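# Find the slack control line and latch its clutch open

## Task

Five control lines run into the grey console, and one of them has come loose inside so nothing pulls on it; looking will not reveal which, but handling the lines will. Identify the slack one and lift its red lever until its clutch is fully open and stays open without the robot holding it. Lifting any other clutch's lever far enough to open it, or close to that, counts as failure even when done only as a test, and so does letting any other line get drawn into the console. Nothing may be pushed or knocked off the table. When finished, release everything and move the arm away.

## Robot and tools

Robot: a single seven-joint arm with a two-finger gripper. Its base may sit tilted on the table. The only camera is cam_wrist (504x504, fisheye), carried on the hand.

Frames: results report the gripper in the scene frame. The origin lies on the table surface straight beneath the arm base, +z is up, and +y is to the left when facing along +x. end_effector_position is in metres and marks the spot between the pads when closed; end_effector_quat_wxyz gives orientation. The printed position can be off, more so at long reach. Gripper axes: fingers point along its +z and open and shut along its y. Closed fingertips extend about 33 mm past the reported point, open ones about 9 mm; while closing, the tips travel roughly 24 mm further out, so keep clearance above surfaces.

Joint order, used in every row and every per-joint list: waist, shoulder, upper arm roll, elbow, forearm roll, wrist pitch, wrist roll. Stated ranges in radians: waist -2.744 to 2.744, shoulder -1.784 to 1.784, upper arm roll -2.901 to 2.901, elbow -3.042 to -0.152, forearm roll -2.807 to 2.807, wrist pitch 0.544 to 4.517, wrist roll -3.016 to 3.016. True ends may differ by up to 0.018 rad; a target beyond that margin that also lies beyond the current angle is rejected. A target past a real end is clipped there, sometimes reported as "joint sent to its limit".

A row is one flat list of 10 numbers for the one arm: seven absolute joint target angles (radians, order above), then gripper/position, gripper/force_limit, gripper/speed, each scaled to [-1, 1]. Position: +1 fully open (140 mm), pads touch near -0.8, -1 closes until blocked. force_limit: about 14 N at -1, 60 N at 0, 107 N at +1. speed: gap change of about 30 mm/s at -1, 140 at 0, 250 at +1.

Tools:
- execute_actions(actions): a list of actions; each action is a list of up to 15 rows, one row per 1/30 s step; if fewer rows are given, the last is repeated to fill 15 steps. An empty list just returns state and images. Each step, the command sent to a joint is capped near its measured angle (0.248 rad for the first four joints, 0.677 forearm roll, 0.715 wrist pitch, 1.54 wrist roll), and all targets are pulled back if they would shift the gripper over 70 mm. So large changes need several actions; resend unfinished targets. To keep a joint still, resend its "Joint targets" value.
- move(target, speed, blocking): target is one 10-number row of absolute joint angles plus gripper values; gripper values apply at once. All joints interpolate together, so the hand travels along a curve, in 0.5 to 10 s. speed is the top rate in rad/s of the joint with the longest way to go, 0.01 to 2 (default 0.5). Moves do not avoid obstacles; faster moves and targets set deeper past a contact press harder. blocking=false returns after 0.5 s while motion continues; use wait(0) to check, and wait or stop before issuing new rows or moves. The result adds a "move:" line: ending (done, off_target, moving, held, fault), limits=held or limits=none, and the joint farthest from target.
- wait(seconds): 0 to 10 s; the arm keeps its last command, a running move continues.
- stop(): brakes a running move; needs room, more at speed; fingers are not stopped.
- zoom_image(camera, region): camera "cam_wrist"; region [x0, y0, x1, y1] in image pixels from the top-left, at most 504 by 504.
- finished_scene(scene): ends the current scene, given by its number, irreversibly; the goal must already hold on its own.

Results: state and pictures; Joint positions and Joint velocities (rad, rad/s); Joint targets (what joints are currently driven toward; may drift without new commands); step readings for action calls, with HELD where a row was restrained. "joint command not followed" means the clearance check altered targets; mounts and posts count as part of the arm. object_status: 0 moving, 1 blocked while opening, 2 blocked while closing (a grip), 3 reached the request or pads met (thin items may still be held). Confirm a grip by seeing 2. Stopped fingers stay put until position changes by 0.01 or more; to squeeze harder, raise force_limit and switch position between -1 and -0.98. position_measured is in counts: 3 fully open, 230 pads touching.

Calibration for cam_wrist: K=[[236.515, 0, 251.529], [0, 236.278, 249.578], [0, 0, 1]], D=[0.12, 0, 0, 0], theta_max_deg=73.8, initial pos_world=[0.242963, 0.460315, 0.334014]; pose is derived from joint readings, with small errors.

Avoid: contact torque at a joint's load limit (waist 35, shoulder 35, upper arm roll 32, elbow 30, forearm roll 12, wrist pitch 12, wrist roll 12 N m) or external force of 40 N on the arm, tool or load (held weight included) triggers a 10 s halt and drops the rest of the call. Long holding of loads heats motors; heed MOTOR HOT before an OVER-TEMPERATURE FAULT brakes the arm. Avoid slams, drops and hard shoves. For the task, probe lines gently by pulling to find the slack one, never lift a wrong lever toward open, keep other lines from feeding into the console, and check the chosen clutch stays open after release before retreating.

Each tool is called after "Emit:" as name([rows], argument=value, ...), one row to a line, values as JSON.

## Session

Emit:
execute_actions(actions=[])

Scene clock: 0.00 s.
end_effector_position=(+0.2520, +0.2948, +0.2543) position_measured=3 object_status=3 end_effector_quat_wxyz=(+0.420, +0.780, +0.463, +0.032)
Joint names: [waist, shoulder, upper arm roll, elbow, forearm roll, wrist pitch, wrist roll]
Joint positions: [ 1.22  -0.038  0.098 -2.216 -0.597  1.528 -1.116]
Joint velocities: [-0.001  0.    -0.    -0.     0.     0.001 -0.002]
Joint targets: [1.220 -0.038 0.098 -2.216 -0.597 1.528 -1.116]

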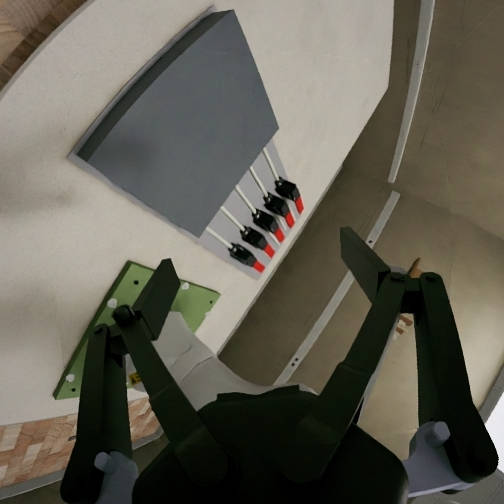

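Emit:
move(target=[0,-0.5,0,-2.0,0,1.5,0.785,1,0,0], speed=0.8)

Scene clock: 4.47 s.
end_effector_position=(+0.3847, +0.0135, +0.4581) position_measured=3 object_status=3 end_effector_quat_wxyz=(+0.000, -0.398, +0.917, -0.006)
Joint names: [waist, shoulder, upper arm roll, elbow, forearm roll, wrist pitch, wrist roll]
Joint positions: [ 0.002 -0.5   -0.001 -2.    -0.004  1.502  0.78 ]
Joint velocities: [ 0.     0.001  0.001 -0.    -0.001  0.     0.006]
Joint targets: [0.000 -0.500 0.000 -2.000 0.000 1.500 0.785]
move: done; limits=none; farthest joint: the wrist roll, 0.005 radians from its target (1.901 radians at the start)
camera_calibration (this result's frames):
cam_wrist: T_world_to_cam=[[-0.593925, 0.804509, -0.00435762, 0.223125], [0.717833, 0.532367, 0.448666, -0.47793], [0.363275, 0.263346, -0.893689, 0.449718], [0, 0, 0, 1]] pos_world=[0.312222, -0.0435026, 0.617311]

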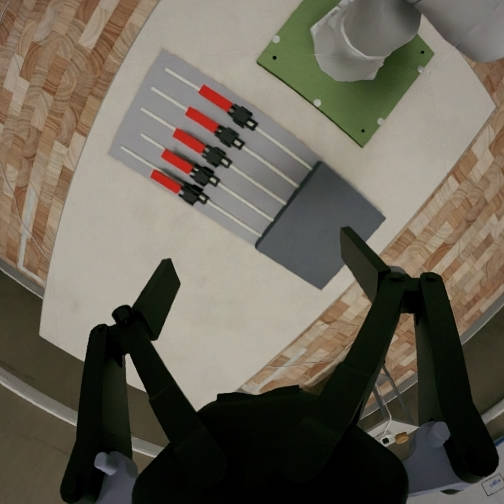

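Emit:
zoom_image(camera="cam_wrist", region=[100, 40, 340, 280])

Region (100, 40, 340, 280) of cam_wrist's 504x504 image, scaled by 2.100, with more detail than that image has.

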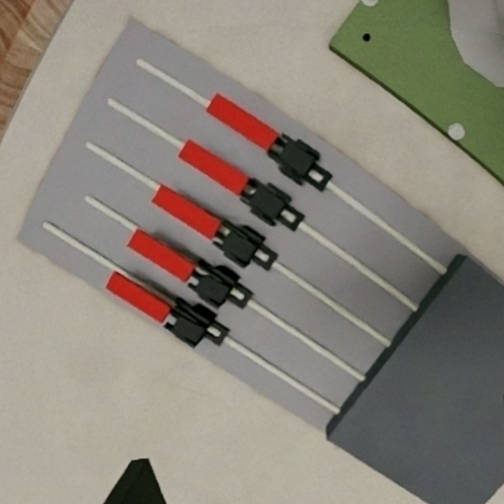

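Emit:
move(target=[-0.629,-0.075,0,-2.402,0,2.327,2.513,-0.3,-1,0], speed=0.8)

Scene clock: 9.57 s.
end_effector_position=(+0.3972, -0.2719, +0.1525) position_measured=167 object_status=3 end_effector_quat_wxyz=(+0.004, +0.694, +0.720, -0.003)
Joint names: [waist, shoulder, upper arm roll, elbow, forearm roll, wrist pitch, wrist roll]
Joint positions: [-0.627 -0.075 -0.001 -2.401 -0.004  2.325  2.508]
Joint velocities: [-0.    -0.002 -0.    -0.001  0.001 -0.     0.006]
Joint targets: [-0.629 -0.075 0.000 -2.402 0.000 2.327 2.513]
move: done; limits=none; farthest joint: the wrist roll, 0.005 radians from its target (1.731 radians at the start)
camera_calibration (this result's frames):
cam_wrist: T_world_to_cam=[[0.989108, -0.146699, 0.01206, -0.431093], [-0.135788, -0.877767, 0.459443, -0.243833], [-0.056814, -0.456076, -0.888125, 0.217634], [0, 0, 0, 1]] pos_world=[0.405653, -0.178012, 0.310513]

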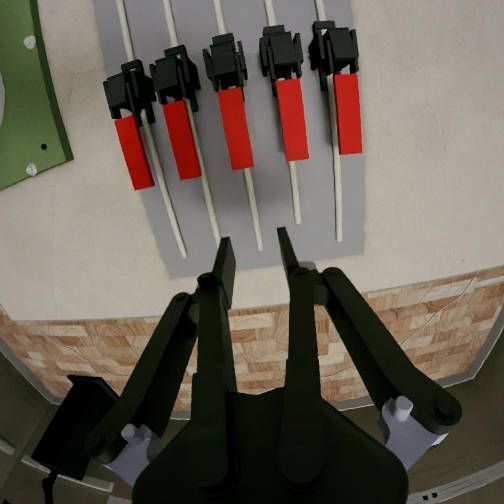

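Emit:
move(target=[-0.625,0.119,0,-2.449,0,2.568,2.517,-0.3,-1,0], speed=0.3)

Scene clock: 11.63 s.
end_effector_position=(+0.3995, -0.2737, +0.0608) position_measured=167 object_status=3 end_effector_quat_wxyz=(+0.004, +0.696, +0.718, -0.003)
Joint names: [waist, shoulder, upper arm roll, elbow, forearm roll, wrist pitch, wrist roll]
Joint positions: [-0.627  0.118 -0.001 -2.449 -0.004  2.565  2.513]
Joint velocities: [-0.002 -0.     0.001 -0.     0.     0.005  0.001]
Joint targets: [-0.625 0.119 0.000 -2.449 0.000 2.568 2.517]
move: done; limits=none; farthest joint: the forearm roll, 0.004 radians from its target (0.004 radians at the start)
camera_calibration (this result's frames):
cam_wrist: T_world_to_cam=[[0.988362, -0.151687, 0.0114585, -0.433558], [-0.139994, -0.877525, 0.458642, -0.201165], [-0.059515, -0.454908, -0.888547, 0.136858], [0, 0, 0, 1]] pos_world=[0.408496, -0.180035, 0.218835]

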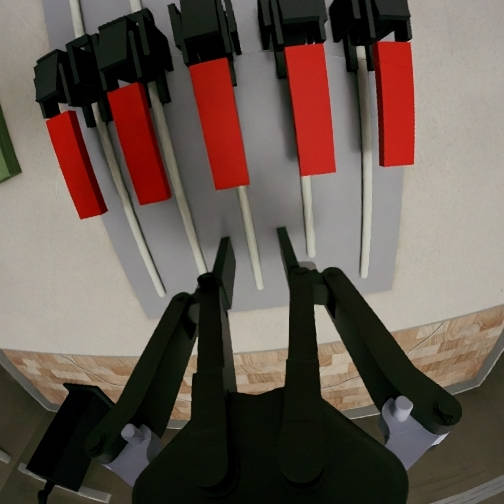

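Emit:
move(target=[-0.625,0.166,0,-2.451,0,2.617,2.517,-0.3,-1,0], speed=0.1)

Emit:
move(target=[-0.625,0.166,0,-2.451,0,2.617,2.517,-1,-1,-0.5])

Scene clock: 12.77 s.
end_effector_position=(+0.3998, -0.2739, +0.0460) position_measured=167 object_status=3 end_effector_quat_wxyz=(+0.003, +0.696, +0.718, -0.003)
Joint names: [waist, shoulder, upper arm roll, elbow, forearm roll, wrist pitch, wrist roll]
Joint positions: [-0.627  0.155 -0.001 -2.45  -0.004  2.602  2.514]
Joint velocities: [-0.    -0.     0.001  0.001 -0.001  0.001 -0.001]
Joint targets: [-0.625 0.166 0.000 -2.451 0.000 2.617 2.517]
move: off_target; limits=none; farthest joint: the wrist pitch, 0.015 radians from its target (0.051 radians at the start)
camera_calibration (this result's frames):
cam_wrist: T_world_to_cam=[[0.988369, -0.151699, 0.010685, -0.433631], [-0.139681, -0.87779, 0.458229, -0.194674], [-0.0601338, -0.454392, -0.88877, 0.124062], [0, 0, 0, 1]] pos_world=[0.408855, -0.180291, 0.204101]

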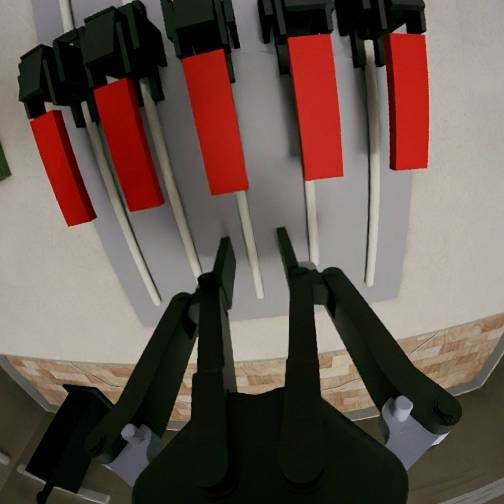

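Scene clock: 13.47 s.
end_effector_position=(+0.4050, -0.2761, +0.0476) position_measured=219 object_status=2 end_effector_quat_wxyz=(+0.011, +0.695, +0.719, -0.001)
Joint names: [waist, shoulder, upper arm roll, elbow, forearm roll, wrist pitch, wrist roll]
Joint positions: [-0.626  0.156  0.    -2.447 -0.003  2.615  2.514]
Joint velocities: [-0.    -0.    -0.    -0.001  0.    -0.     0.   ]
Joint targets: [-0.625 0.166 0.000 -2.451 0.000 2.617 2.517]
move: done; limits=none; farthest joint: the shoulder, 0.010 radians from its target (0.011 radians at the start)
camera_calibration (this result's frames):
cam_wrist: T_world_to_cam=[[0.988452, -0.149587, 0.0242058, -0.439226], [-0.14367, -0.874337, 0.463566, -0.194254], [-0.0481795, -0.46169, -0.885732, 0.117797], [0, 0, 0, 1]] pos_world=[0.411921, -0.181161, 0.205018]

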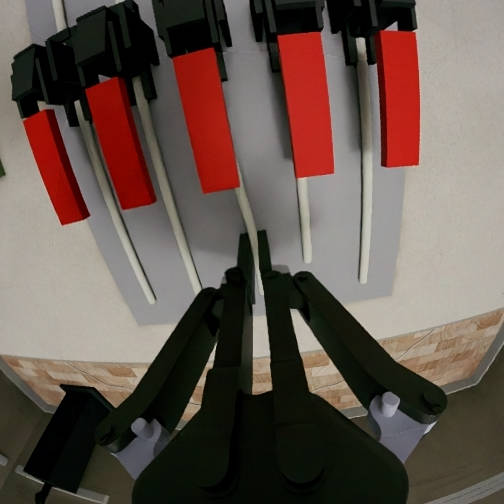

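Emit:
move(target=[-0.674,0.184,0,-2.383,0,2.567,2.468,-1,-1,-0.5], speed=0.05)

Scene clock: 15.53 s.
end_effector_position=(+0.4050, -0.2786, +0.0476) position_measured=219 object_status=2 end_effector_quat_wxyz=(-0.012, +0.687, +0.727, -0.000)
Joint names: [waist, shoulder, upper arm roll, elbow, forearm roll, wrist pitch, wrist roll]
Joint positions: [-0.653  0.183  0.019 -2.393  0.008  2.543  2.473]
Joint velocities: [-0.001 -0.     0.001 -0.    -0.001 -0.    -0.005]
Joint targets: [-0.674 0.184 0.000 -2.383 0.000 2.567 2.468]
move: off_target; limits=none; farthest joint: the wrist pitch, 0.024 radians from its target (0.048 radians at the start)
camera_calibration (this result's frames):
cam_wrist: T_world_to_cam=[[0.99184, -0.126964, -0.0115385, -0.433018], [-0.109121, -0.892267, 0.438124, -0.214231], [-0.0659214, -0.43329, -0.898841, 0.132418], [0, 0, 0, 1]] pos_world=[0.414837, -0.188753, 0.207886]

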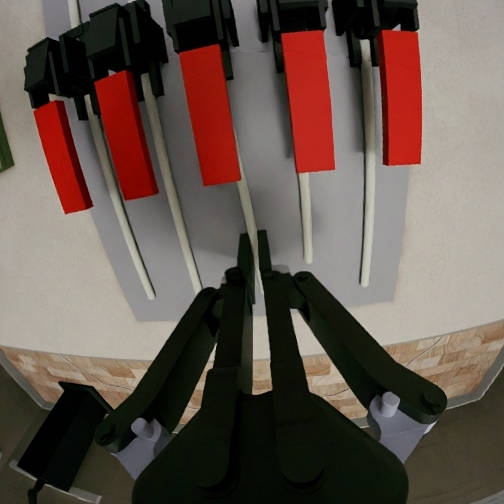

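Emit:
move(target=[-0.63,0.14,0,-2.445,0,2.585,2.512,-1,-1,0], speed=0.1)

Emit:
move(target=[-0.63,0.06,0,-2.44,0,2.50,2.512,-0.4,-1,1], speed=0.15)

Emit:
move(target=[-0.538,0.145,0,-2.327,0,2.472,2.604,-0.4,-1,0], speed=0.2)

Emit:
move(target=[-0.538,0.219,0,-2.33,0,2.549,2.604,-0.4,-1,0], speed=0.1)

Scene clock: 17.17 s.
end_effector_position=(+0.4007, -0.2754, +0.0529) position_measured=219 object_status=2 end_effector_quat_wxyz=(+0.003, +0.697, +0.717, -0.001)
Joint names: [waist, shoulder, upper arm roll, elbow, forearm roll, wrist pitch, wrist roll]
Joint positions: [-0.632  0.141  0.002 -2.444  0.004  2.583  2.507]
Joint velocities: [-0.001 -0.    -0.    -0.001  0.     0.002  0.006]
Joint targets: [-0.630 0.140 0.000 -2.445 0.000 2.585 2.512]
move: done; limits=none; farthest joint: the wrist roll, 0.005 radians from its target (0.041 radians at the start)
camera_calibration (this result's frames):
cam_wrist: T_world_to_cam=[[0.987981, -0.154029, 0.0129956, -0.435462], [-0.142999, -0.878826, 0.45521, -0.197841], [-0.0586945, -0.451598, -0.890289, 0.129839], [0, 0, 0, 1]] pos_world=[0.409558, -0.182306, 0.211313]

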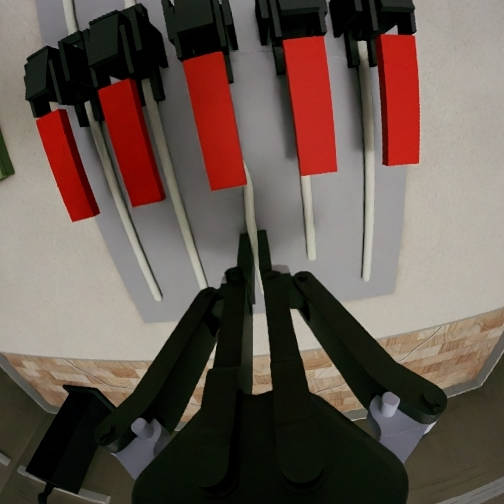

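Scene clock: 18.33 s.
end_effector_position=(+0.3998, -0.2744, +0.0860) position_measured=179 object_status=3 end_effector_quat_wxyz=(+0.005, +0.697, +0.717, -0.000)
Joint names: [waist, shoulder, upper arm roll, elbow, forearm roll, wrist pitch, wrist roll]
Joint positions: [-0.632  0.061  0.002 -2.44   0.004  2.503  2.508]
Joint velocities: [-0.001  0.     0.     0.     0.    -0.006  0.   ]
Joint targets: [-0.630 0.060 0.000 -2.440 0.000 2.500 2.512]
move: done; limits=none; farthest joint: the forearm roll, 0.004 radians from its target (0.004 radians at the start)
camera_calibration (this result's frames):
cam_wrist: T_world_to_cam=[[0.987749, -0.155261, 0.0156708, -0.435334], [-0.145237, -0.877931, 0.456228, -0.211129], [-0.0570764, -0.452915, -0.889725, 0.158653], [0, 0, 0, 1]] pos_world=[0.408393, -0.18109, 0.244303]

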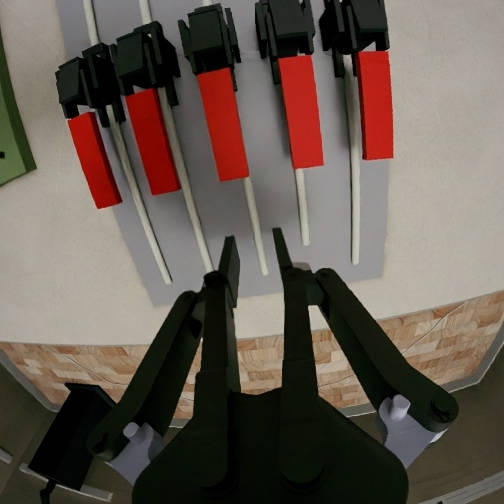

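Scene clock: 19.90 s.
end_effector_position=(+0.4522, -0.2531, +0.0858) position_measured=179 object_status=3 end_effector_quat_wxyz=(+0.005, +0.697, +0.717, -0.000)
Joint names: [waist, shoulder, upper arm roll, elbow, forearm roll, wrist pitch, wrist roll]
Joint positions: [-0.54   0.143  0.001 -2.328  0.004  2.474  2.599]
Joint velocities: [-0.    -0.    -0.001 -0.001  0.     0.     0.007]
Joint targets: [-0.538 0.145 0.000 -2.327 0.000 2.472 2.604]
move: done; limits=none; farthest joint: the wrist roll, 0.005 radians from its target (0.096 radians at the start)
camera_calibration (this result's frames):
cam_wrist: T_world_to_cam=[[0.987878, -0.154316, 0.016855, -0.483694], [-0.144919, -0.877868, 0.45645, -0.184783], [-0.0556411, -0.45336, -0.889589, 0.17034], [0, 0, 0, 1]] pos_world=[0.46053, -0.159631, 0.24403]

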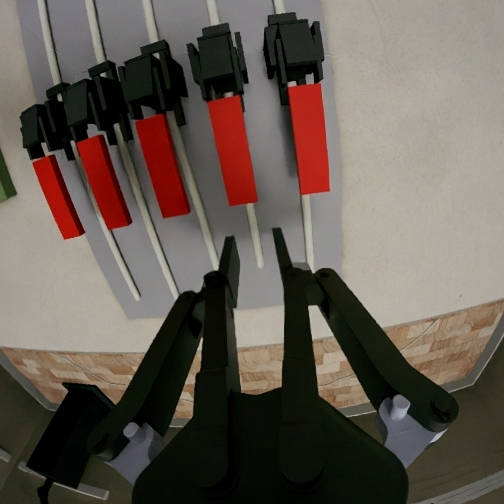

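Scene clock: 21.20 s.
end_effector_position=(+0.4534, -0.2540, +0.0531) position_measured=179 object_status=3 end_effector_quat_wxyz=(+0.004, +0.698, +0.716, -0.001)
Joint names: [waist, shoulder, upper arm roll, elbow, forearm roll, wrist pitch, wrist roll]
Joint positions: [-0.54   0.218  0.001 -2.329  0.004  2.546  2.6  ]
Joint velocities: [-0.    -0.001  0.     0.    -0.001  0.005  0.   ]
Joint targets: [-0.538 0.219 0.000 -2.330 0.000 2.549 2.604]
move: done; limits=none; farthest joint: the forearm roll, 0.004 radians from its target (0.004 radians at the start)
camera_calibration (this result's frames):
cam_wrist: T_world_to_cam=[[0.987664, -0.155985, 0.0137471, -0.484621], [-0.145054, -0.878302, 0.455572, -0.170511], [-0.0589883, -0.451946, -0.890093, 0.14281], [0, 0, 0, 1]] pos_world=[0.462334, -0.160811, 0.211457]

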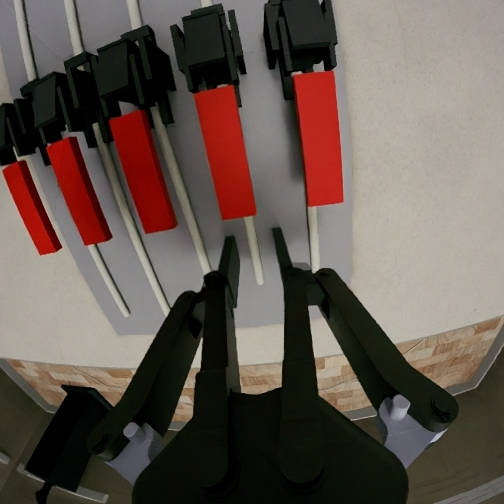

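Emit:
move(target=[-0.538,0.225,0,-2.33,0,2.555,2.604,-1,-1,-0.5], speed=0.1)

Emit:
move(target=[-0.579,0.25,0,-2.287,0,2.537,2.563,-1,-1,-0.5], speed=0.05)

Scene clock: 22.13 s.
end_effector_position=(+0.4537, -0.2541, +0.0520) position_measured=220 object_status=2 end_effector_quat_wxyz=(+0.004, +0.698, +0.716, -0.001)
Joint names: [waist, shoulder, upper arm roll, elbow, forearm roll, wrist pitch, wrist roll]
Joint positions: [-0.54   0.221  0.001 -2.329  0.004  2.55   2.601]
Joint velocities: [-0.    -0.001 -0.001  0.    -0.001 -0.    -0.001]
Joint targets: [-0.538 0.225 0.000 -2.330 0.000 2.555 2.604]
move: done; limits=none; farthest joint: the wrist pitch, 0.005 radians from its target (0.008 radians at the start)
camera_calibration (this result's frames):
cam_wrist: T_world_to_cam=[[0.987658, -0.15595, 0.0145304, -0.484968], [-0.14536, -0.878115, 0.455835, -0.169862], [-0.0583282, -0.452321, -0.889946, 0.14139], [0, 0, 0, 1]] pos_world=[0.462539, -0.160835, 0.210305]

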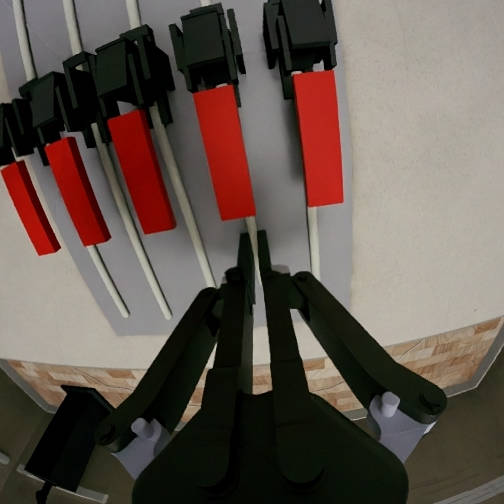

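Scene clock: 23.53 s.
end_effector_position=(+0.4547, -0.2557, +0.0507) position_measured=220 object_status=2 end_effector_quat_wxyz=(-0.009, +0.689, +0.725, -0.001)
Joint names: [waist, shoulder, upper arm roll, elbow, forearm roll, wrist pitch, wrist roll]
Joint positions: [-0.56   0.242  0.016 -2.294  0.007  2.509  2.569]
Joint velocities: [-0.001 -0.     0.001 -0.     0.001 -0.001 -0.006]
Joint targets: [-0.579 0.250 0.000 -2.287 0.000 2.537 2.563]
move: off_target; limits=none; farthest joint: the wrist pitch, 0.028 radians from its target (0.013 radians at the start)
camera_calibration (this result's frames):
cam_wrist: T_world_to_cam=[[0.991157, -0.132481, -0.00753341, -0.48064], [-0.115514, -0.889372, 0.44235, -0.186356], [-0.0653029, -0.437568, -0.896811, 0.14682], [0, 0, 0, 1]] pos_world=[0.464451, -0.165172, 0.210484]

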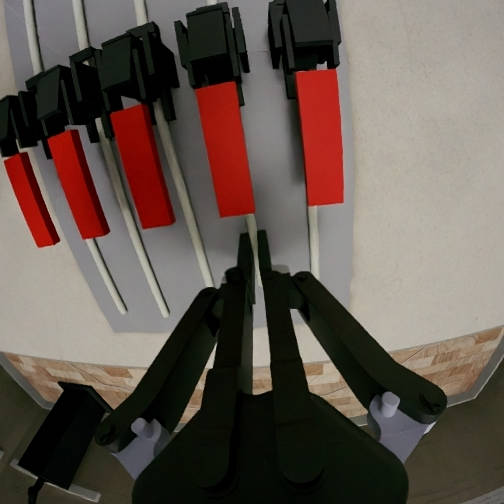

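Emit:
move(target=[-0.542,0.222,0,-2.328,0,2.55,2.6,-1,-1,0], speed=0.1)

Emit:
move(target=[-0.55,-0.01,0,-2.28,0,2.27,2.6,-0.4,-1,1], speed=0.3)

Emit:
move(target=[0.035,-0.119,0,-2.431,0,2.312,3.0,-0.8,-1,0], speed=0.6)

Scene clock: 25.87 s.
end_effector_position=(+0.4533, -0.2547, +0.0518) position_measured=220 object_status=2 end_effector_quat_wxyz=(+0.003, +0.696, +0.718, -0.001)
Joint names: [waist, shoulder, upper arm roll, elbow, forearm roll, wrist pitch, wrist roll]
Joint positions: [-0.543  0.222  0.003 -2.327  0.004  2.546  2.595]
Joint velocities: [ 0.002 -0.002 -0.    -0.001  0.001 -0.001  0.008]
Joint targets: [-0.542 0.222 0.000 -2.328 0.000 2.550 2.600]
move: done; limits=none; farthest joint: the wrist roll, 0.005 radians from its target (0.033 radians at the start)
camera_calibration (this result's frames):
cam_wrist: T_world_to_cam=[[0.988229, -0.152486, 0.0122898, -0.483894], [-0.141359, -0.879492, 0.454435, -0.172468], [-0.058486, -0.450823, -0.890695, 0.141403], [0, 0, 0, 1]] pos_world=[0.462088, -0.161723, 0.210269]

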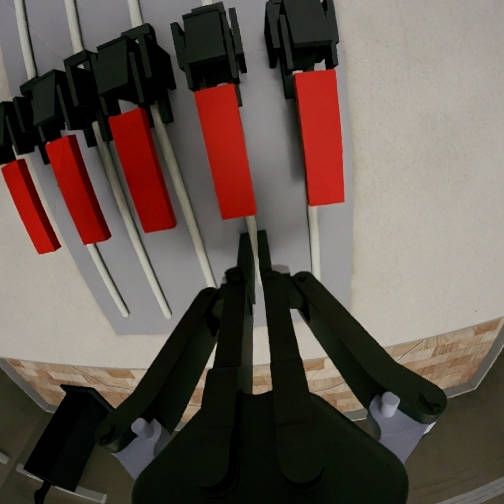

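Scene clock: 27.53 s.
end_effector_position=(+0.4471, -0.2536, +0.1673) position_measured=179 object_status=3 end_effector_quat_wxyz=(+0.005, +0.699, +0.715, +0.000)
Joint names: [waist, shoulder, upper arm roll, elbow, forearm roll, wrist pitch, wrist roll]
Joint positions: [-0.548 -0.01   0.002 -2.28   0.004  2.273  2.597]
Joint velocities: [-0.001 -0.001 -0.001  0.001  0.002 -0.004 -0.   ]
Joint targets: [-0.550 -0.010 0.000 -2.280 0.000 2.270 2.600]
move: done; limits=none; farthest joint: the forearm roll, 0.004 radians from its target (0.004 radians at the start)
camera_calibration (this result's frames):
cam_wrist: T_world_to_cam=[[0.9872, -0.158569, 0.0171018, -0.480915], [-0.148836, -0.877418, 0.456054, -0.221305], [-0.0573108, -0.452762, -0.889788, 0.243205], [0, 0, 0, 1]] pos_world=[0.455759, -0.160321, 0.325552]

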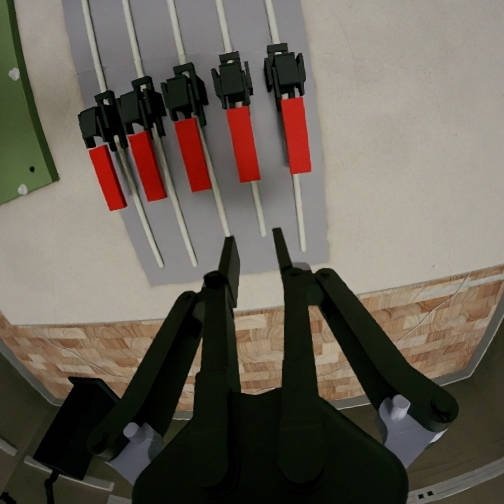

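Scene clock: 29.83 s.
end_effector_position=(+0.4695, +0.0310, +0.1567) position_measured=229 object_status=3 end_effector_quat_wxyz=(+0.003, +0.631, +0.776, -0.002)
Joint names: [waist, shoulder, upper arm roll, elbow, forearm roll, wrist pitch, wrist roll]
Joint positions: [ 0.033 -0.117  0.002 -2.43   0.004  2.31   2.995]
Joint velocities: [ 0.    -0.    -0.001 -0.001  0.001  0.001  0.005]
Joint targets: [0.035 -0.119 0.000 -2.431 0.000 2.312 3.000]
move: done; limits=none; farthest joint: the wrist roll, 0.005 radians from its target (0.403 radians at the start)
camera_calibration (this result's frames):
cam_wrist: T_world_to_cam=[[0.99968, 0.0233138, 0.00983765, -0.468079], [0.0162571, -0.889656, 0.456341, -0.0406234], [0.0193912, -0.456035, -0.88975, 0.32807], [0, 0, 0, 1]] pos_world=[0.462228, 0.124383, 0.315044]

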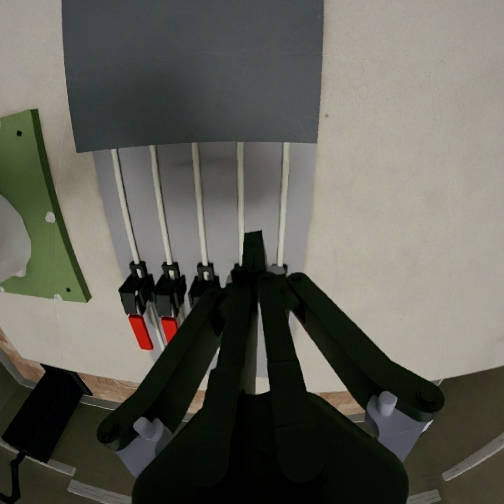

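Emit:
move(target=[0.035,0.105,0,-2.455,0,2.56,3.0,-0.8,-1,0], speed=0.25)

Scene clock: 31.80 s.
end_effector_position=(+0.4815, +0.0307, +0.0625) position_measured=229 object_status=3 end_effector_quat_wxyz=(+0.003, +0.631, +0.775, -0.002)
Joint names: [waist, shoulder, upper arm roll, elbow, forearm roll, wrist pitch, wrist roll]
Joint positions: [ 0.033  0.104  0.002 -2.455  0.004  2.557  2.997]
Joint velocities: [ 0.    -0.     0.001  0.     0.     0.005  0.   ]
Joint targets: [0.035 0.105 0.000 -2.455 0.000 2.560 3.000]
move: done; limits=none; farthest joint: the forearm roll, 0.004 radians from its target (0.004 radians at the start)
camera_calibration (this result's frames):
cam_wrist: T_world_to_cam=[[0.999721, 0.020988, 0.0108676, -0.479152], [0.0137128, -0.889587, 0.456559, 0.00316989], [0.01925, -0.456283, -0.889627, 0.243907], [0, 0, 0, 1]] pos_world=[0.474279, 0.124167, 0.220746]

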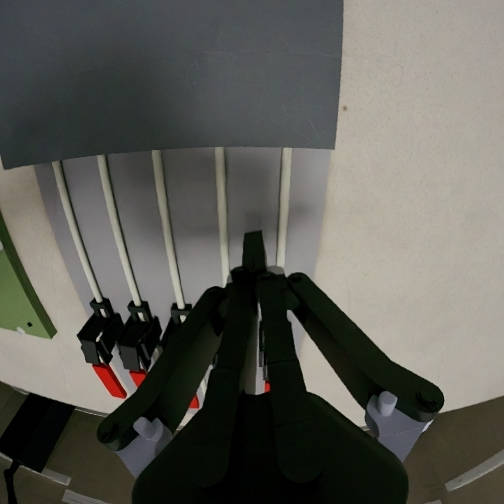

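Emit:
move(target=[0.035,0.14,0,-2.457,0,2.597,3.0,-0.5,-1,-1], speed=0.05)

Emit:
move(target=[0.035,0.148,0,-2.457,0,2.605,3.0,0,-1,-1], speed=0.02)

Scene clock: 35.60 s.
end_effector_position=(+0.4824, +0.0306, +0.0486) position_measured=192 object_status=3 end_effector_quat_wxyz=(+0.004, +0.631, +0.775, -0.001)
Joint names: [waist, shoulder, upper arm roll, elbow, forearm roll, wrist pitch, wrist roll]
Joint positions: [ 0.033  0.139  0.002 -2.456  0.003  2.594  2.997]
Joint velocities: [-0.001  0.    -0.001 -0.001 -0.     0.005  0.   ]
Joint targets: [0.035 0.140 0.000 -2.457 0.000 2.597 3.000]
move: done; limits=none; farthest joint: the forearm roll, 0.003 radians from its target (0.004 radians at the start)
camera_calibration (this result's frames):
cam_wrist: T_world_to_cam=[[0.999712, 0.0208024, 0.0119734, -0.479925], [0.0130427, -0.889591, 0.456572, 0.00973323], [0.0201492, -0.456285, -0.889606, 0.231049], [0, 0, 0, 1]] pos_world=[0.475005, 0.124066, 0.206845]

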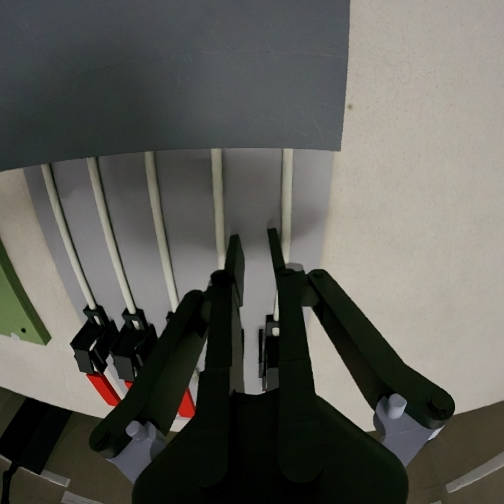

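Scene clock: 37.10 s.
end_effector_position=(+0.4845, +0.0312, +0.0464) position_measured=129 object_status=0 end_effector_quat_wxyz=(+0.006, +0.632, +0.775, +0.001)
Joint names: [waist, shoulder, upper arm roll, elbow, forearm roll, wrist pitch, wrist roll]
Joint positions: [ 0.034  0.146  0.002 -2.456  0.003  2.608  2.998]
Joint velocities: [-0.    -0.001  0.001  0.    -0.001  0.001  0.   ]
Joint targets: [0.035 0.148 0.000 -2.457 0.000 2.605 3.000]
move: done; limits=none; farthest joint: the forearm roll, 0.003 radians from its target (0.003 radians at the start)
camera_calibration (this result's frames):
cam_wrist: T_world_to_cam=[[0.999623, 0.0204408, 0.0183097, -0.482264], [0.00983616, -0.889764, 0.456316, 0.0128258], [0.0256187, -0.455964, -0.88963, 0.226661], [0, 0, 0, 1]] pos_world=[0.476149, 0.124619, 0.204622]

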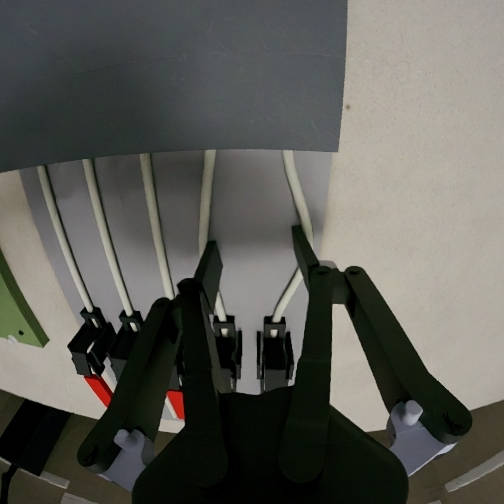

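Both deflect; hand pushed toward +x. See which springs back.

Emit:
move(target=[0.035,0.12,0,-2.457,0,2.577,3.0,-0.8,-1,-0.5], speed=0.06)

Scene clock: 38.17 s.
end_effector_position=(+0.4828, +0.0312, +0.0555) position_measured=229 object_status=3 end_effector_quat_wxyz=(+0.004, +0.632, +0.775, -0.001)
Joint names: [waist, shoulder, upper arm roll, elbow, forearm roll, wrist pitch, wrist roll]
Joint positions: [ 0.034  0.122  0.002 -2.456  0.003  2.58   2.998]
Joint velocities: [ 0.    -0.001 -0.001  0.001  0.002 -0.003 -0.   ]
Joint targets: [0.035 0.120 0.000 -2.457 0.000 2.577 3.000]
move: done; limits=none; farthest joint: the forearm roll, 0.003 radians from its target (0.003 radians at the start)
camera_calibration (this result's frames):
cam_wrist: T_world_to_cam=[[0.999687, 0.0203942, 0.0144588, -0.480556], [0.0115479, -0.889672, 0.456455, 0.00780674], [0.0221726, -0.456145, -0.889629, 0.236529], [0, 0, 0, 1]] pos_world=[0.475071, 0.124638, 0.213808]

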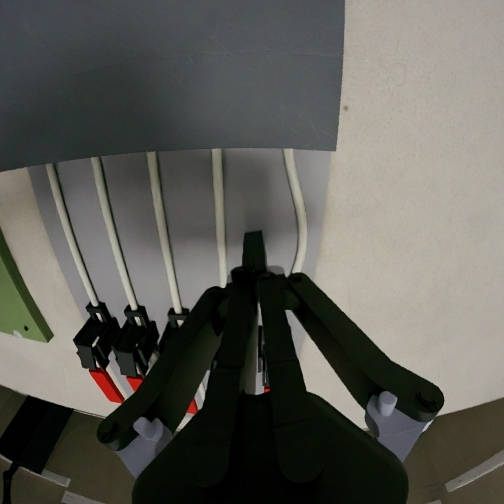

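Emit:
move(target=[0.035,-0.1,0,-2.41,0,2.31,3.0,-0.8,-1,0], speed=0.4)

Emit:
move(target=[-0.394,0.093,0,-2.197,0,2.29,2.748,-0.35,-1,0], speed=0.5)

Scene clock: 40.20 s.
end_effector_position=(+0.4772, +0.0319, +0.1570) position_measured=229 object_status=3 end_effector_quat_wxyz=(+0.004, +0.631, +0.775, -0.000)
Joint names: [waist, shoulder, upper arm roll, elbow, forearm roll, wrist pitch, wrist roll]
Joint positions: [ 0.034 -0.099  0.002 -2.41   0.003  2.313  2.998]
Joint velocities: [-0.     0.    -0.001  0.001  0.    -0.004  0.002]
Joint targets: [0.035 -0.100 0.000 -2.410 0.000 2.310 3.000]
move: done; limits=none; farthest joint: the forearm roll, 0.003 radians from its target (0.003 radians at the start)
camera_calibration (this result's frames):
cam_wrist: T_world_to_cam=[[0.999673, 0.0209752, 0.0146097, -0.476494], [0.0120045, -0.889833, 0.456128, -0.0379656], [0.0225676, -0.455804, -0.889794, 0.327093], [0, 0, 0, 1]] pos_world=[0.469413, 0.125302, 0.315324]

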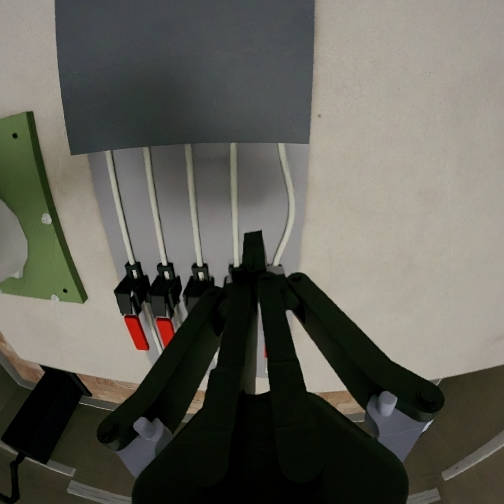

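Scene clock: 42.27 s.
end_effector_position=(+0.5066, -0.1933, +0.1507) position_measured=173 object_status=3 end_effector_quat_wxyz=(+0.005, +0.700, +0.714, -0.000)
Joint names: [waist, shoulder, upper arm roll, elbow, forearm roll, wrist pitch, wrist roll]
Joint positions: [-0.393  0.091 -0.002 -2.198  0.003  2.292  2.753]
Joint velocities: [-0.    -0.    -0.     0.    -0.002  0.    -0.007]
Joint targets: [-0.394 0.093 0.000 -2.197 0.000 2.290 2.748]
move: done; limits=none; farthest joint: the wrist roll, 0.005 radians from its target (0.250 radians at the start)
camera_calibration (this result's frames):
cam_wrist: T_world_to_cam=[[0.986427, -0.16335, 0.0166987, -0.530253], [-0.152915, -0.876815, 0.455864, -0.149728], [-0.0598236, -0.45223, -0.889893, 0.260569], [0, 0, 0, 1]] pos_world=[0.515749, -0.100064, 0.308989]

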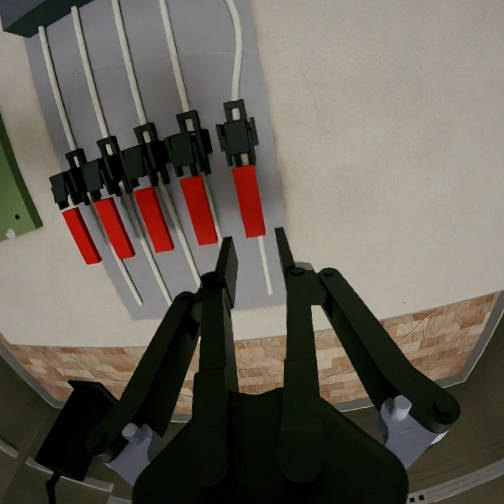

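Emit:
move(target=[-0.385,0.181,0,-2.242,0,2.423,2.757,-0.35,-1,0], speed=0.15)

Emit:
move(target=[-0.385,0.181,0,-2.242,0,2.423,2.757,-1,-1,-0.5])

Scene clock: 44.00 s.
end_effector_position=(+0.5056, -0.1901, +0.0958) position_measured=173 object_status=3 end_effector_quat_wxyz=(+0.004, +0.698, +0.716, -0.001)
Joint names: [waist, shoulder, upper arm roll, elbow, forearm roll, wrist pitch, wrist roll]
Joint positions: [-0.387  0.18  -0.002 -2.241  0.003  2.42   2.754]
Joint velocities: [ 0.     0.001  0.001 -0.     0.     0.005  0.   ]
Joint targets: [-0.385 0.181 0.000 -2.242 0.000 2.423 2.757]
move: done; limits=none; farthest joint: the forearm roll, 0.003 radians from its target (0.003 radians at the start)
camera_calibration (this result's frames):
cam_wrist: T_world_to_cam=[[0.987323, -0.158181, 0.0130904, -0.526998], [-0.146703, -0.877975, 0.455674, -0.125353], [-0.0605858, -0.451818, -0.890051, 0.213621], [0, 0, 0, 1]] pos_world=[0.51487, -0.0968999, 0.254152]

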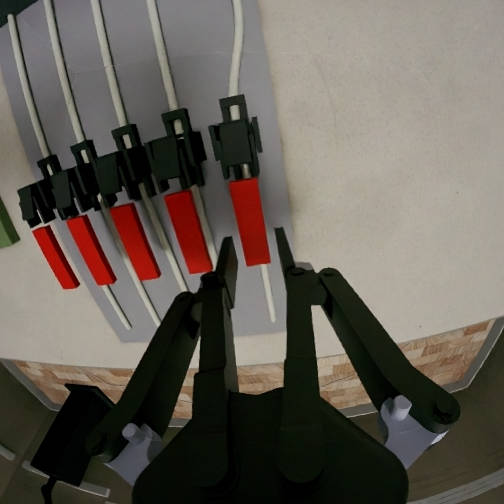

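Scene clock: 44.70 s.
end_effector_position=(+0.5057, -0.1901, +0.0958) position_measured=198 object_status=2 end_effector_quat_wxyz=(+0.004, +0.700, +0.714, -0.001)
Joint names: [waist, shoulder, upper arm roll, elbow, forearm roll, wrist pitch, wrist roll]
Joint positions: [-0.387  0.18  -0.002 -2.241  0.003  2.421  2.757]
Joint velocities: [ 0.    -0.001  0.002  0.001 -0.001 -0.     0.002]
Joint targets: [-0.385 0.181 0.000 -2.242 0.000 2.423 2.757]
move: done; limits=none; farthest joint: the forearm roll, 0.003 radians from its target (0.003 radians at the start)
camera_calibration (this result's frames):
cam_wrist: T_world_to_cam=[[0.986775, -0.161535, 0.013454, -0.527523], [-0.149848, -0.877425, 0.45571, -0.123668], [-0.0618085, -0.4517, -0.890027, 0.21431], [0, 0, 0, 1]] pos_world=[0.515261, -0.0969192, 0.254196]

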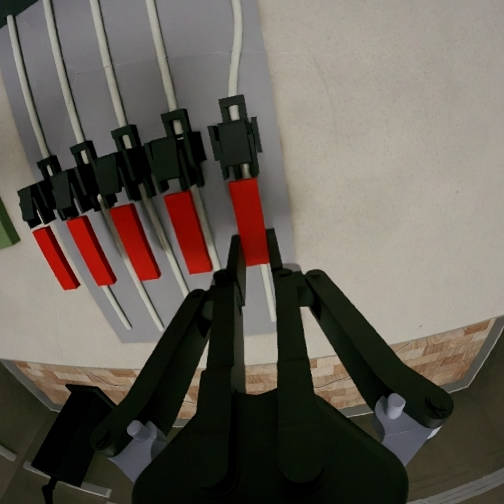

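Emit:
move(target=[-0.367,0.119,0,-2.2365,0,2.355,2.775,-1,-1,-0.5], speed=0.06)

Scene clock: 46.33 s.
end_effector_position=(+0.5051, -0.1812, +0.1227) position_measured=198 object_status=2 end_effector_quat_wxyz=(+0.004, +0.701, +0.713, -0.001)
Joint names: [waist, shoulder, upper arm roll, elbow, forearm roll, wrist pitch, wrist roll]
Joint positions: [-0.371  0.123 -0.002 -2.238  0.002  2.361  2.778]
Joint velocities: [-0.001 -0.001  0.     0.     0.    -0.002  0.005]
Joint targets: [-0.367 0.119 0.000 -2.236 0.000 2.355 2.775]
move: done; limits=none; farthest joint: the wrist pitch, 0.006 radians from its target (0.066 radians at the start)
camera_calibration (this result's frames):
cam_wrist: T_world_to_cam=[[0.985997, -0.166186, 0.0138341, -0.526349], [-0.154112, -0.876378, 0.456301, -0.125929], [-0.0637068, -0.452043, -0.889718, 0.243062], [0, 0, 0, 1]] pos_world=[0.515056, -0.0879582, 0.281]

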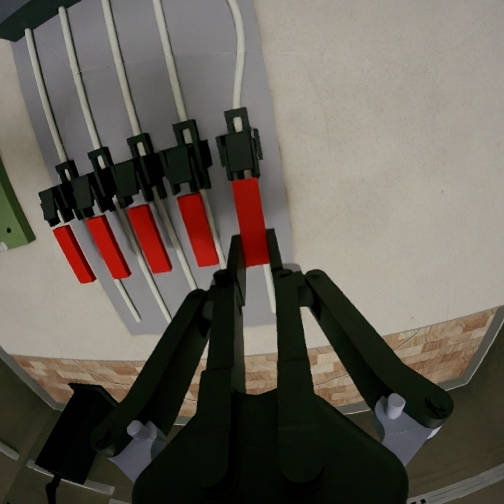

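Emit:
move(target=[-0.317,0.047,0,-2.2425,0,2.29,2.825,-1,-1,-0.5], speed=0.06)

Scene clock: 48.30 s.
end_effector_position=(+0.5045, -0.1556, +0.1539) position_measured=198 object_status=2 end_effector_quat_wxyz=(+0.005, +0.702, +0.712, -0.002)
Joint names: [waist, shoulder, upper arm roll, elbow, forearm roll, wrist pitch, wrist roll]
Joint positions: [-0.323  0.049 -0.005 -2.243 -0.     2.292  2.826]
Joint velocities: [-0.001  0.     0.     0.    -0.    -0.     0.005]
Joint targets: [-0.317 0.047 0.000 -2.242 0.000 2.290 2.825]
move: done; limits=none; farthest joint: the waist, 0.006 radians from its target (0.054 radians at the start)
camera_calibration (this result's frames):
cam_wrist: T_world_to_cam=[[0.985774, -0.167499, 0.013896, -0.521985], [-0.155197, -0.875391, 0.457825, -0.117437], [-0.0645209, -0.453469, -0.888934, 0.282382], [0, 0, 0, 1]] pos_world=[0.514553, -0.0621836, 0.312038]

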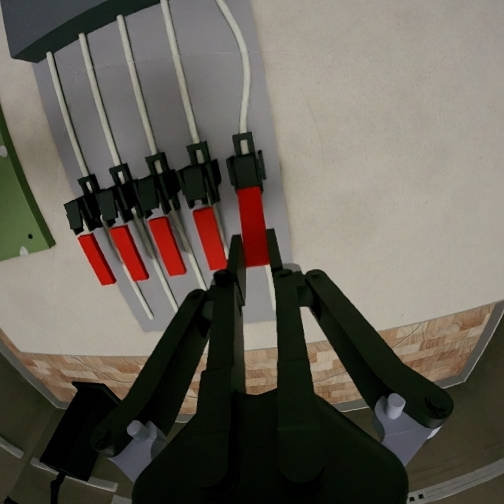

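Emit:
move(target=[-0.25,-0.01,0,-2.257,0,2.247,2.89,-1,-1,-0.5], speed=0.06)

Scene clock: 50.27 s.
end_effector_position=(+0.5039, -0.1200, +0.1725) position_measured=198 object_status=2 end_effector_quat_wxyz=(+0.005, +0.701, +0.713, -0.002)
Joint names: [waist, shoulder, upper arm roll, elbow, forearm roll, wrist pitch, wrist roll]
Joint positions: [-0.257 -0.006 -0.006 -2.257 -0.002  2.251  2.89 ]
Joint velocities: [-0.001  0.     0.     0.001 -0.001 -0.001  0.006]
Joint targets: [-0.250 -0.010 0.000 -2.257 0.000 2.247 2.890]
move: done; limits=none; farthest joint: the waist, 0.007 radians from its target (0.073 radians at the start)
camera_calibration (this result's frames):
cam_wrist: T_world_to_cam=[[0.986291, -0.164459, 0.0135403, -0.515545], [-0.15224, -0.875202, 0.459177, -0.0964888], [-0.0636655, -0.454944, -0.888242, 0.314301], [0, 0, 0, 1]] pos_world=[0.513798, -0.0262443, 0.330461]

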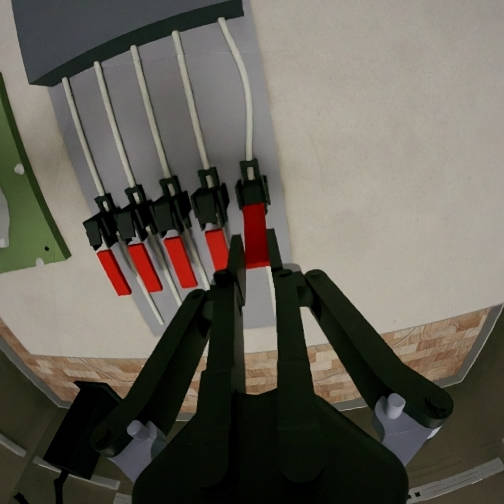

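Emit:
move(target=[-0.174,-0.031,0,-2.2825,0,2.251,2.967,-1,-1,-0.5], speed=0.06)

Scene clock: 52.40 s.
end_effector_position=(+0.5037, -0.0811, +0.1755) position_measured=198 object_status=2 end_effector_quat_wxyz=(+0.005, +0.701, +0.713, -0.003)
Joint names: [waist, shoulder, upper arm roll, elbow, forearm roll, wrist pitch, wrist roll]
Joint positions: [-0.181 -0.033 -0.006 -2.28  -0.004  2.247  2.966]
Joint velocities: [ 0.    -0.     0.    -0.     0.     0.     0.005]
Joint targets: [-0.174 -0.031 0.000 -2.283 0.000 2.251 2.967]
move: done; limits=none; farthest joint: the waist, 0.007 radians from its target (0.083 radians at the start)
camera_calibration (this result's frames):
cam_wrist: T_world_to_cam=[[0.986248, -0.164721, 0.0134821, -0.509017], [-0.152372, -0.874642, 0.460199, -0.0639642], [-0.0640126, -0.455925, -0.887713, 0.33463], [0, 0, 0, 1]] pos_world=[0.513691, 0.0127746, 0.333354]

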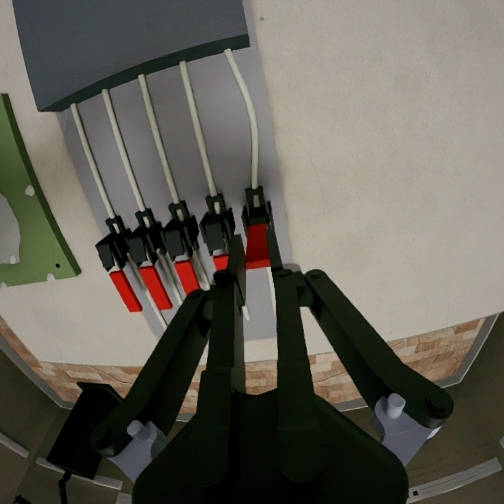

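Emit:
move(target=[-0.116,-0.031,0,-2.302,0,2.271,3.012,-1,-1,-0.5], speed=0.05)

Scene clock: 54.27 s.
end_effector_position=(+0.5035, -0.0521, +0.1680) position_measured=198 object_status=2 end_effector_quat_wxyz=(+0.005, +0.692, +0.721, -0.003)
Joint names: [waist, shoulder, upper arm roll, elbow, forearm roll, wrist pitch, wrist roll]
Joint positions: [-0.124 -0.033 -0.007 -2.301 -0.004  2.266  2.999]
Joint velocities: [ 0.001  0.    -0.001 -0.001  0.     0.     0.004]
Joint targets: [-0.116 -0.031 0.000 -2.302 0.000 2.271 3.000]
joint sent to its limit — the command would take the wrist roll past its upper limit, so that joint was sent only as far as its limit.
move: off_target; limits=none; farthest joint: the wrist roll, 0.013 radians from its target (0.045 radians at the start)
camera_calibration (this result's frames):
cam_wrist: T_world_to_cam=[[0.989871, -0.141435, 0.0123247, -0.504283], [-0.131174, -0.877931, 0.460469, -0.0460948], [-0.0543062, -0.457421, -0.88759, 0.336196], [0, 0, 0, 1]] pos_world=[0.511386, 0.0419916, 0.325844]

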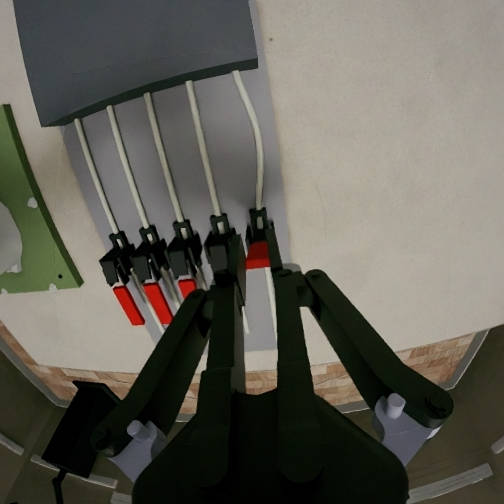

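Emit:
move(target=[-0.124,-0.033,0,-2.302,0,2.269,2.99,-0.3,-1,-0.5], speed=0.1)

Emit:
move(target=[-0.25,-0.01,0,-2.257,0,2.247,2.89,-0.3,-1,-0.5], speed=0.15)

Scene clock: 55.17 s.
end_effector_position=(+0.5039, -0.0494, +0.1680) position_measured=167 object_status=3 end_effector_quat_wxyz=(+0.005, +0.689, +0.725, -0.003)
Joint names: [waist, shoulder, upper arm roll, elbow, forearm roll, wrist pitch, wrist roll]
Joint positions: [-0.124 -0.033 -0.002 -2.301 -0.004  2.267  2.995]
Joint velocities: [ 0.001 -0.001  0.001 -0.     0.001  0.001 -0.005]
Joint targets: [-0.124 -0.033 0.000 -2.302 0.000 2.269 2.990]
move: done; limits=none; farthest joint: the wrist roll, 0.005 radians from its target (0.010 radians at the start)
camera_calibration (this result's frames):
cam_wrist: T_world_to_cam=[[0.991081, -0.132653, 0.0126806, -0.504528], [-0.12356, -0.879146, 0.460256, -0.047521], [-0.0499063, -0.457718, -0.887696, 0.335273], [0, 0, 0, 1]] pos_world=[0.510889, 0.0447553, 0.32589]

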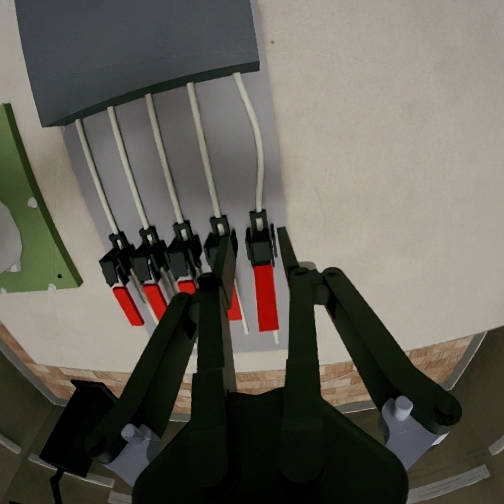

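Scene clock: 56.93 s.
end_effector_position=(+0.5053, -0.1134, +0.1747) position_measured=167 object_status=3 end_effector_quat_wxyz=(+0.006, +0.697, +0.717, -0.002)
Joint names: [waist, shoulder, upper arm roll, elbow, forearm roll, wrist pitch, wrist roll]
Joint positions: [-0.248 -0.012 -0.001 -2.258 -0.004  2.249  2.895]
Joint velocities: [-0.001 -0.    -0.    -0.001  0.001 -0.    -0.007]
Joint targets: [-0.250 -0.010 0.000 -2.257 0.000 2.247 2.890]
move: done; limits=none; farthest joint: the wrist roll, 0.005 radians from its target (0.105 radians at the start)
camera_calibration (this result's frames):
cam_wrist: T_world_to_cam=[[0.987736, -0.155306, 0.0160313, -0.516019], [-0.145183, -0.875848, 0.460231, -0.0953687], [-0.0574357, -0.456914, -0.887654, 0.315892], [0, 0, 0, 1]] pos_world=[0.513988, -0.0193336, 0.332567]

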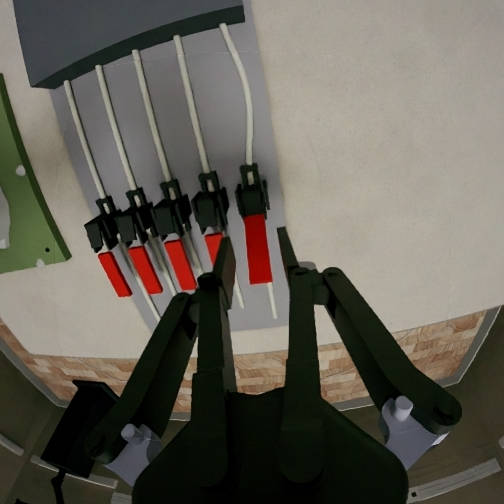

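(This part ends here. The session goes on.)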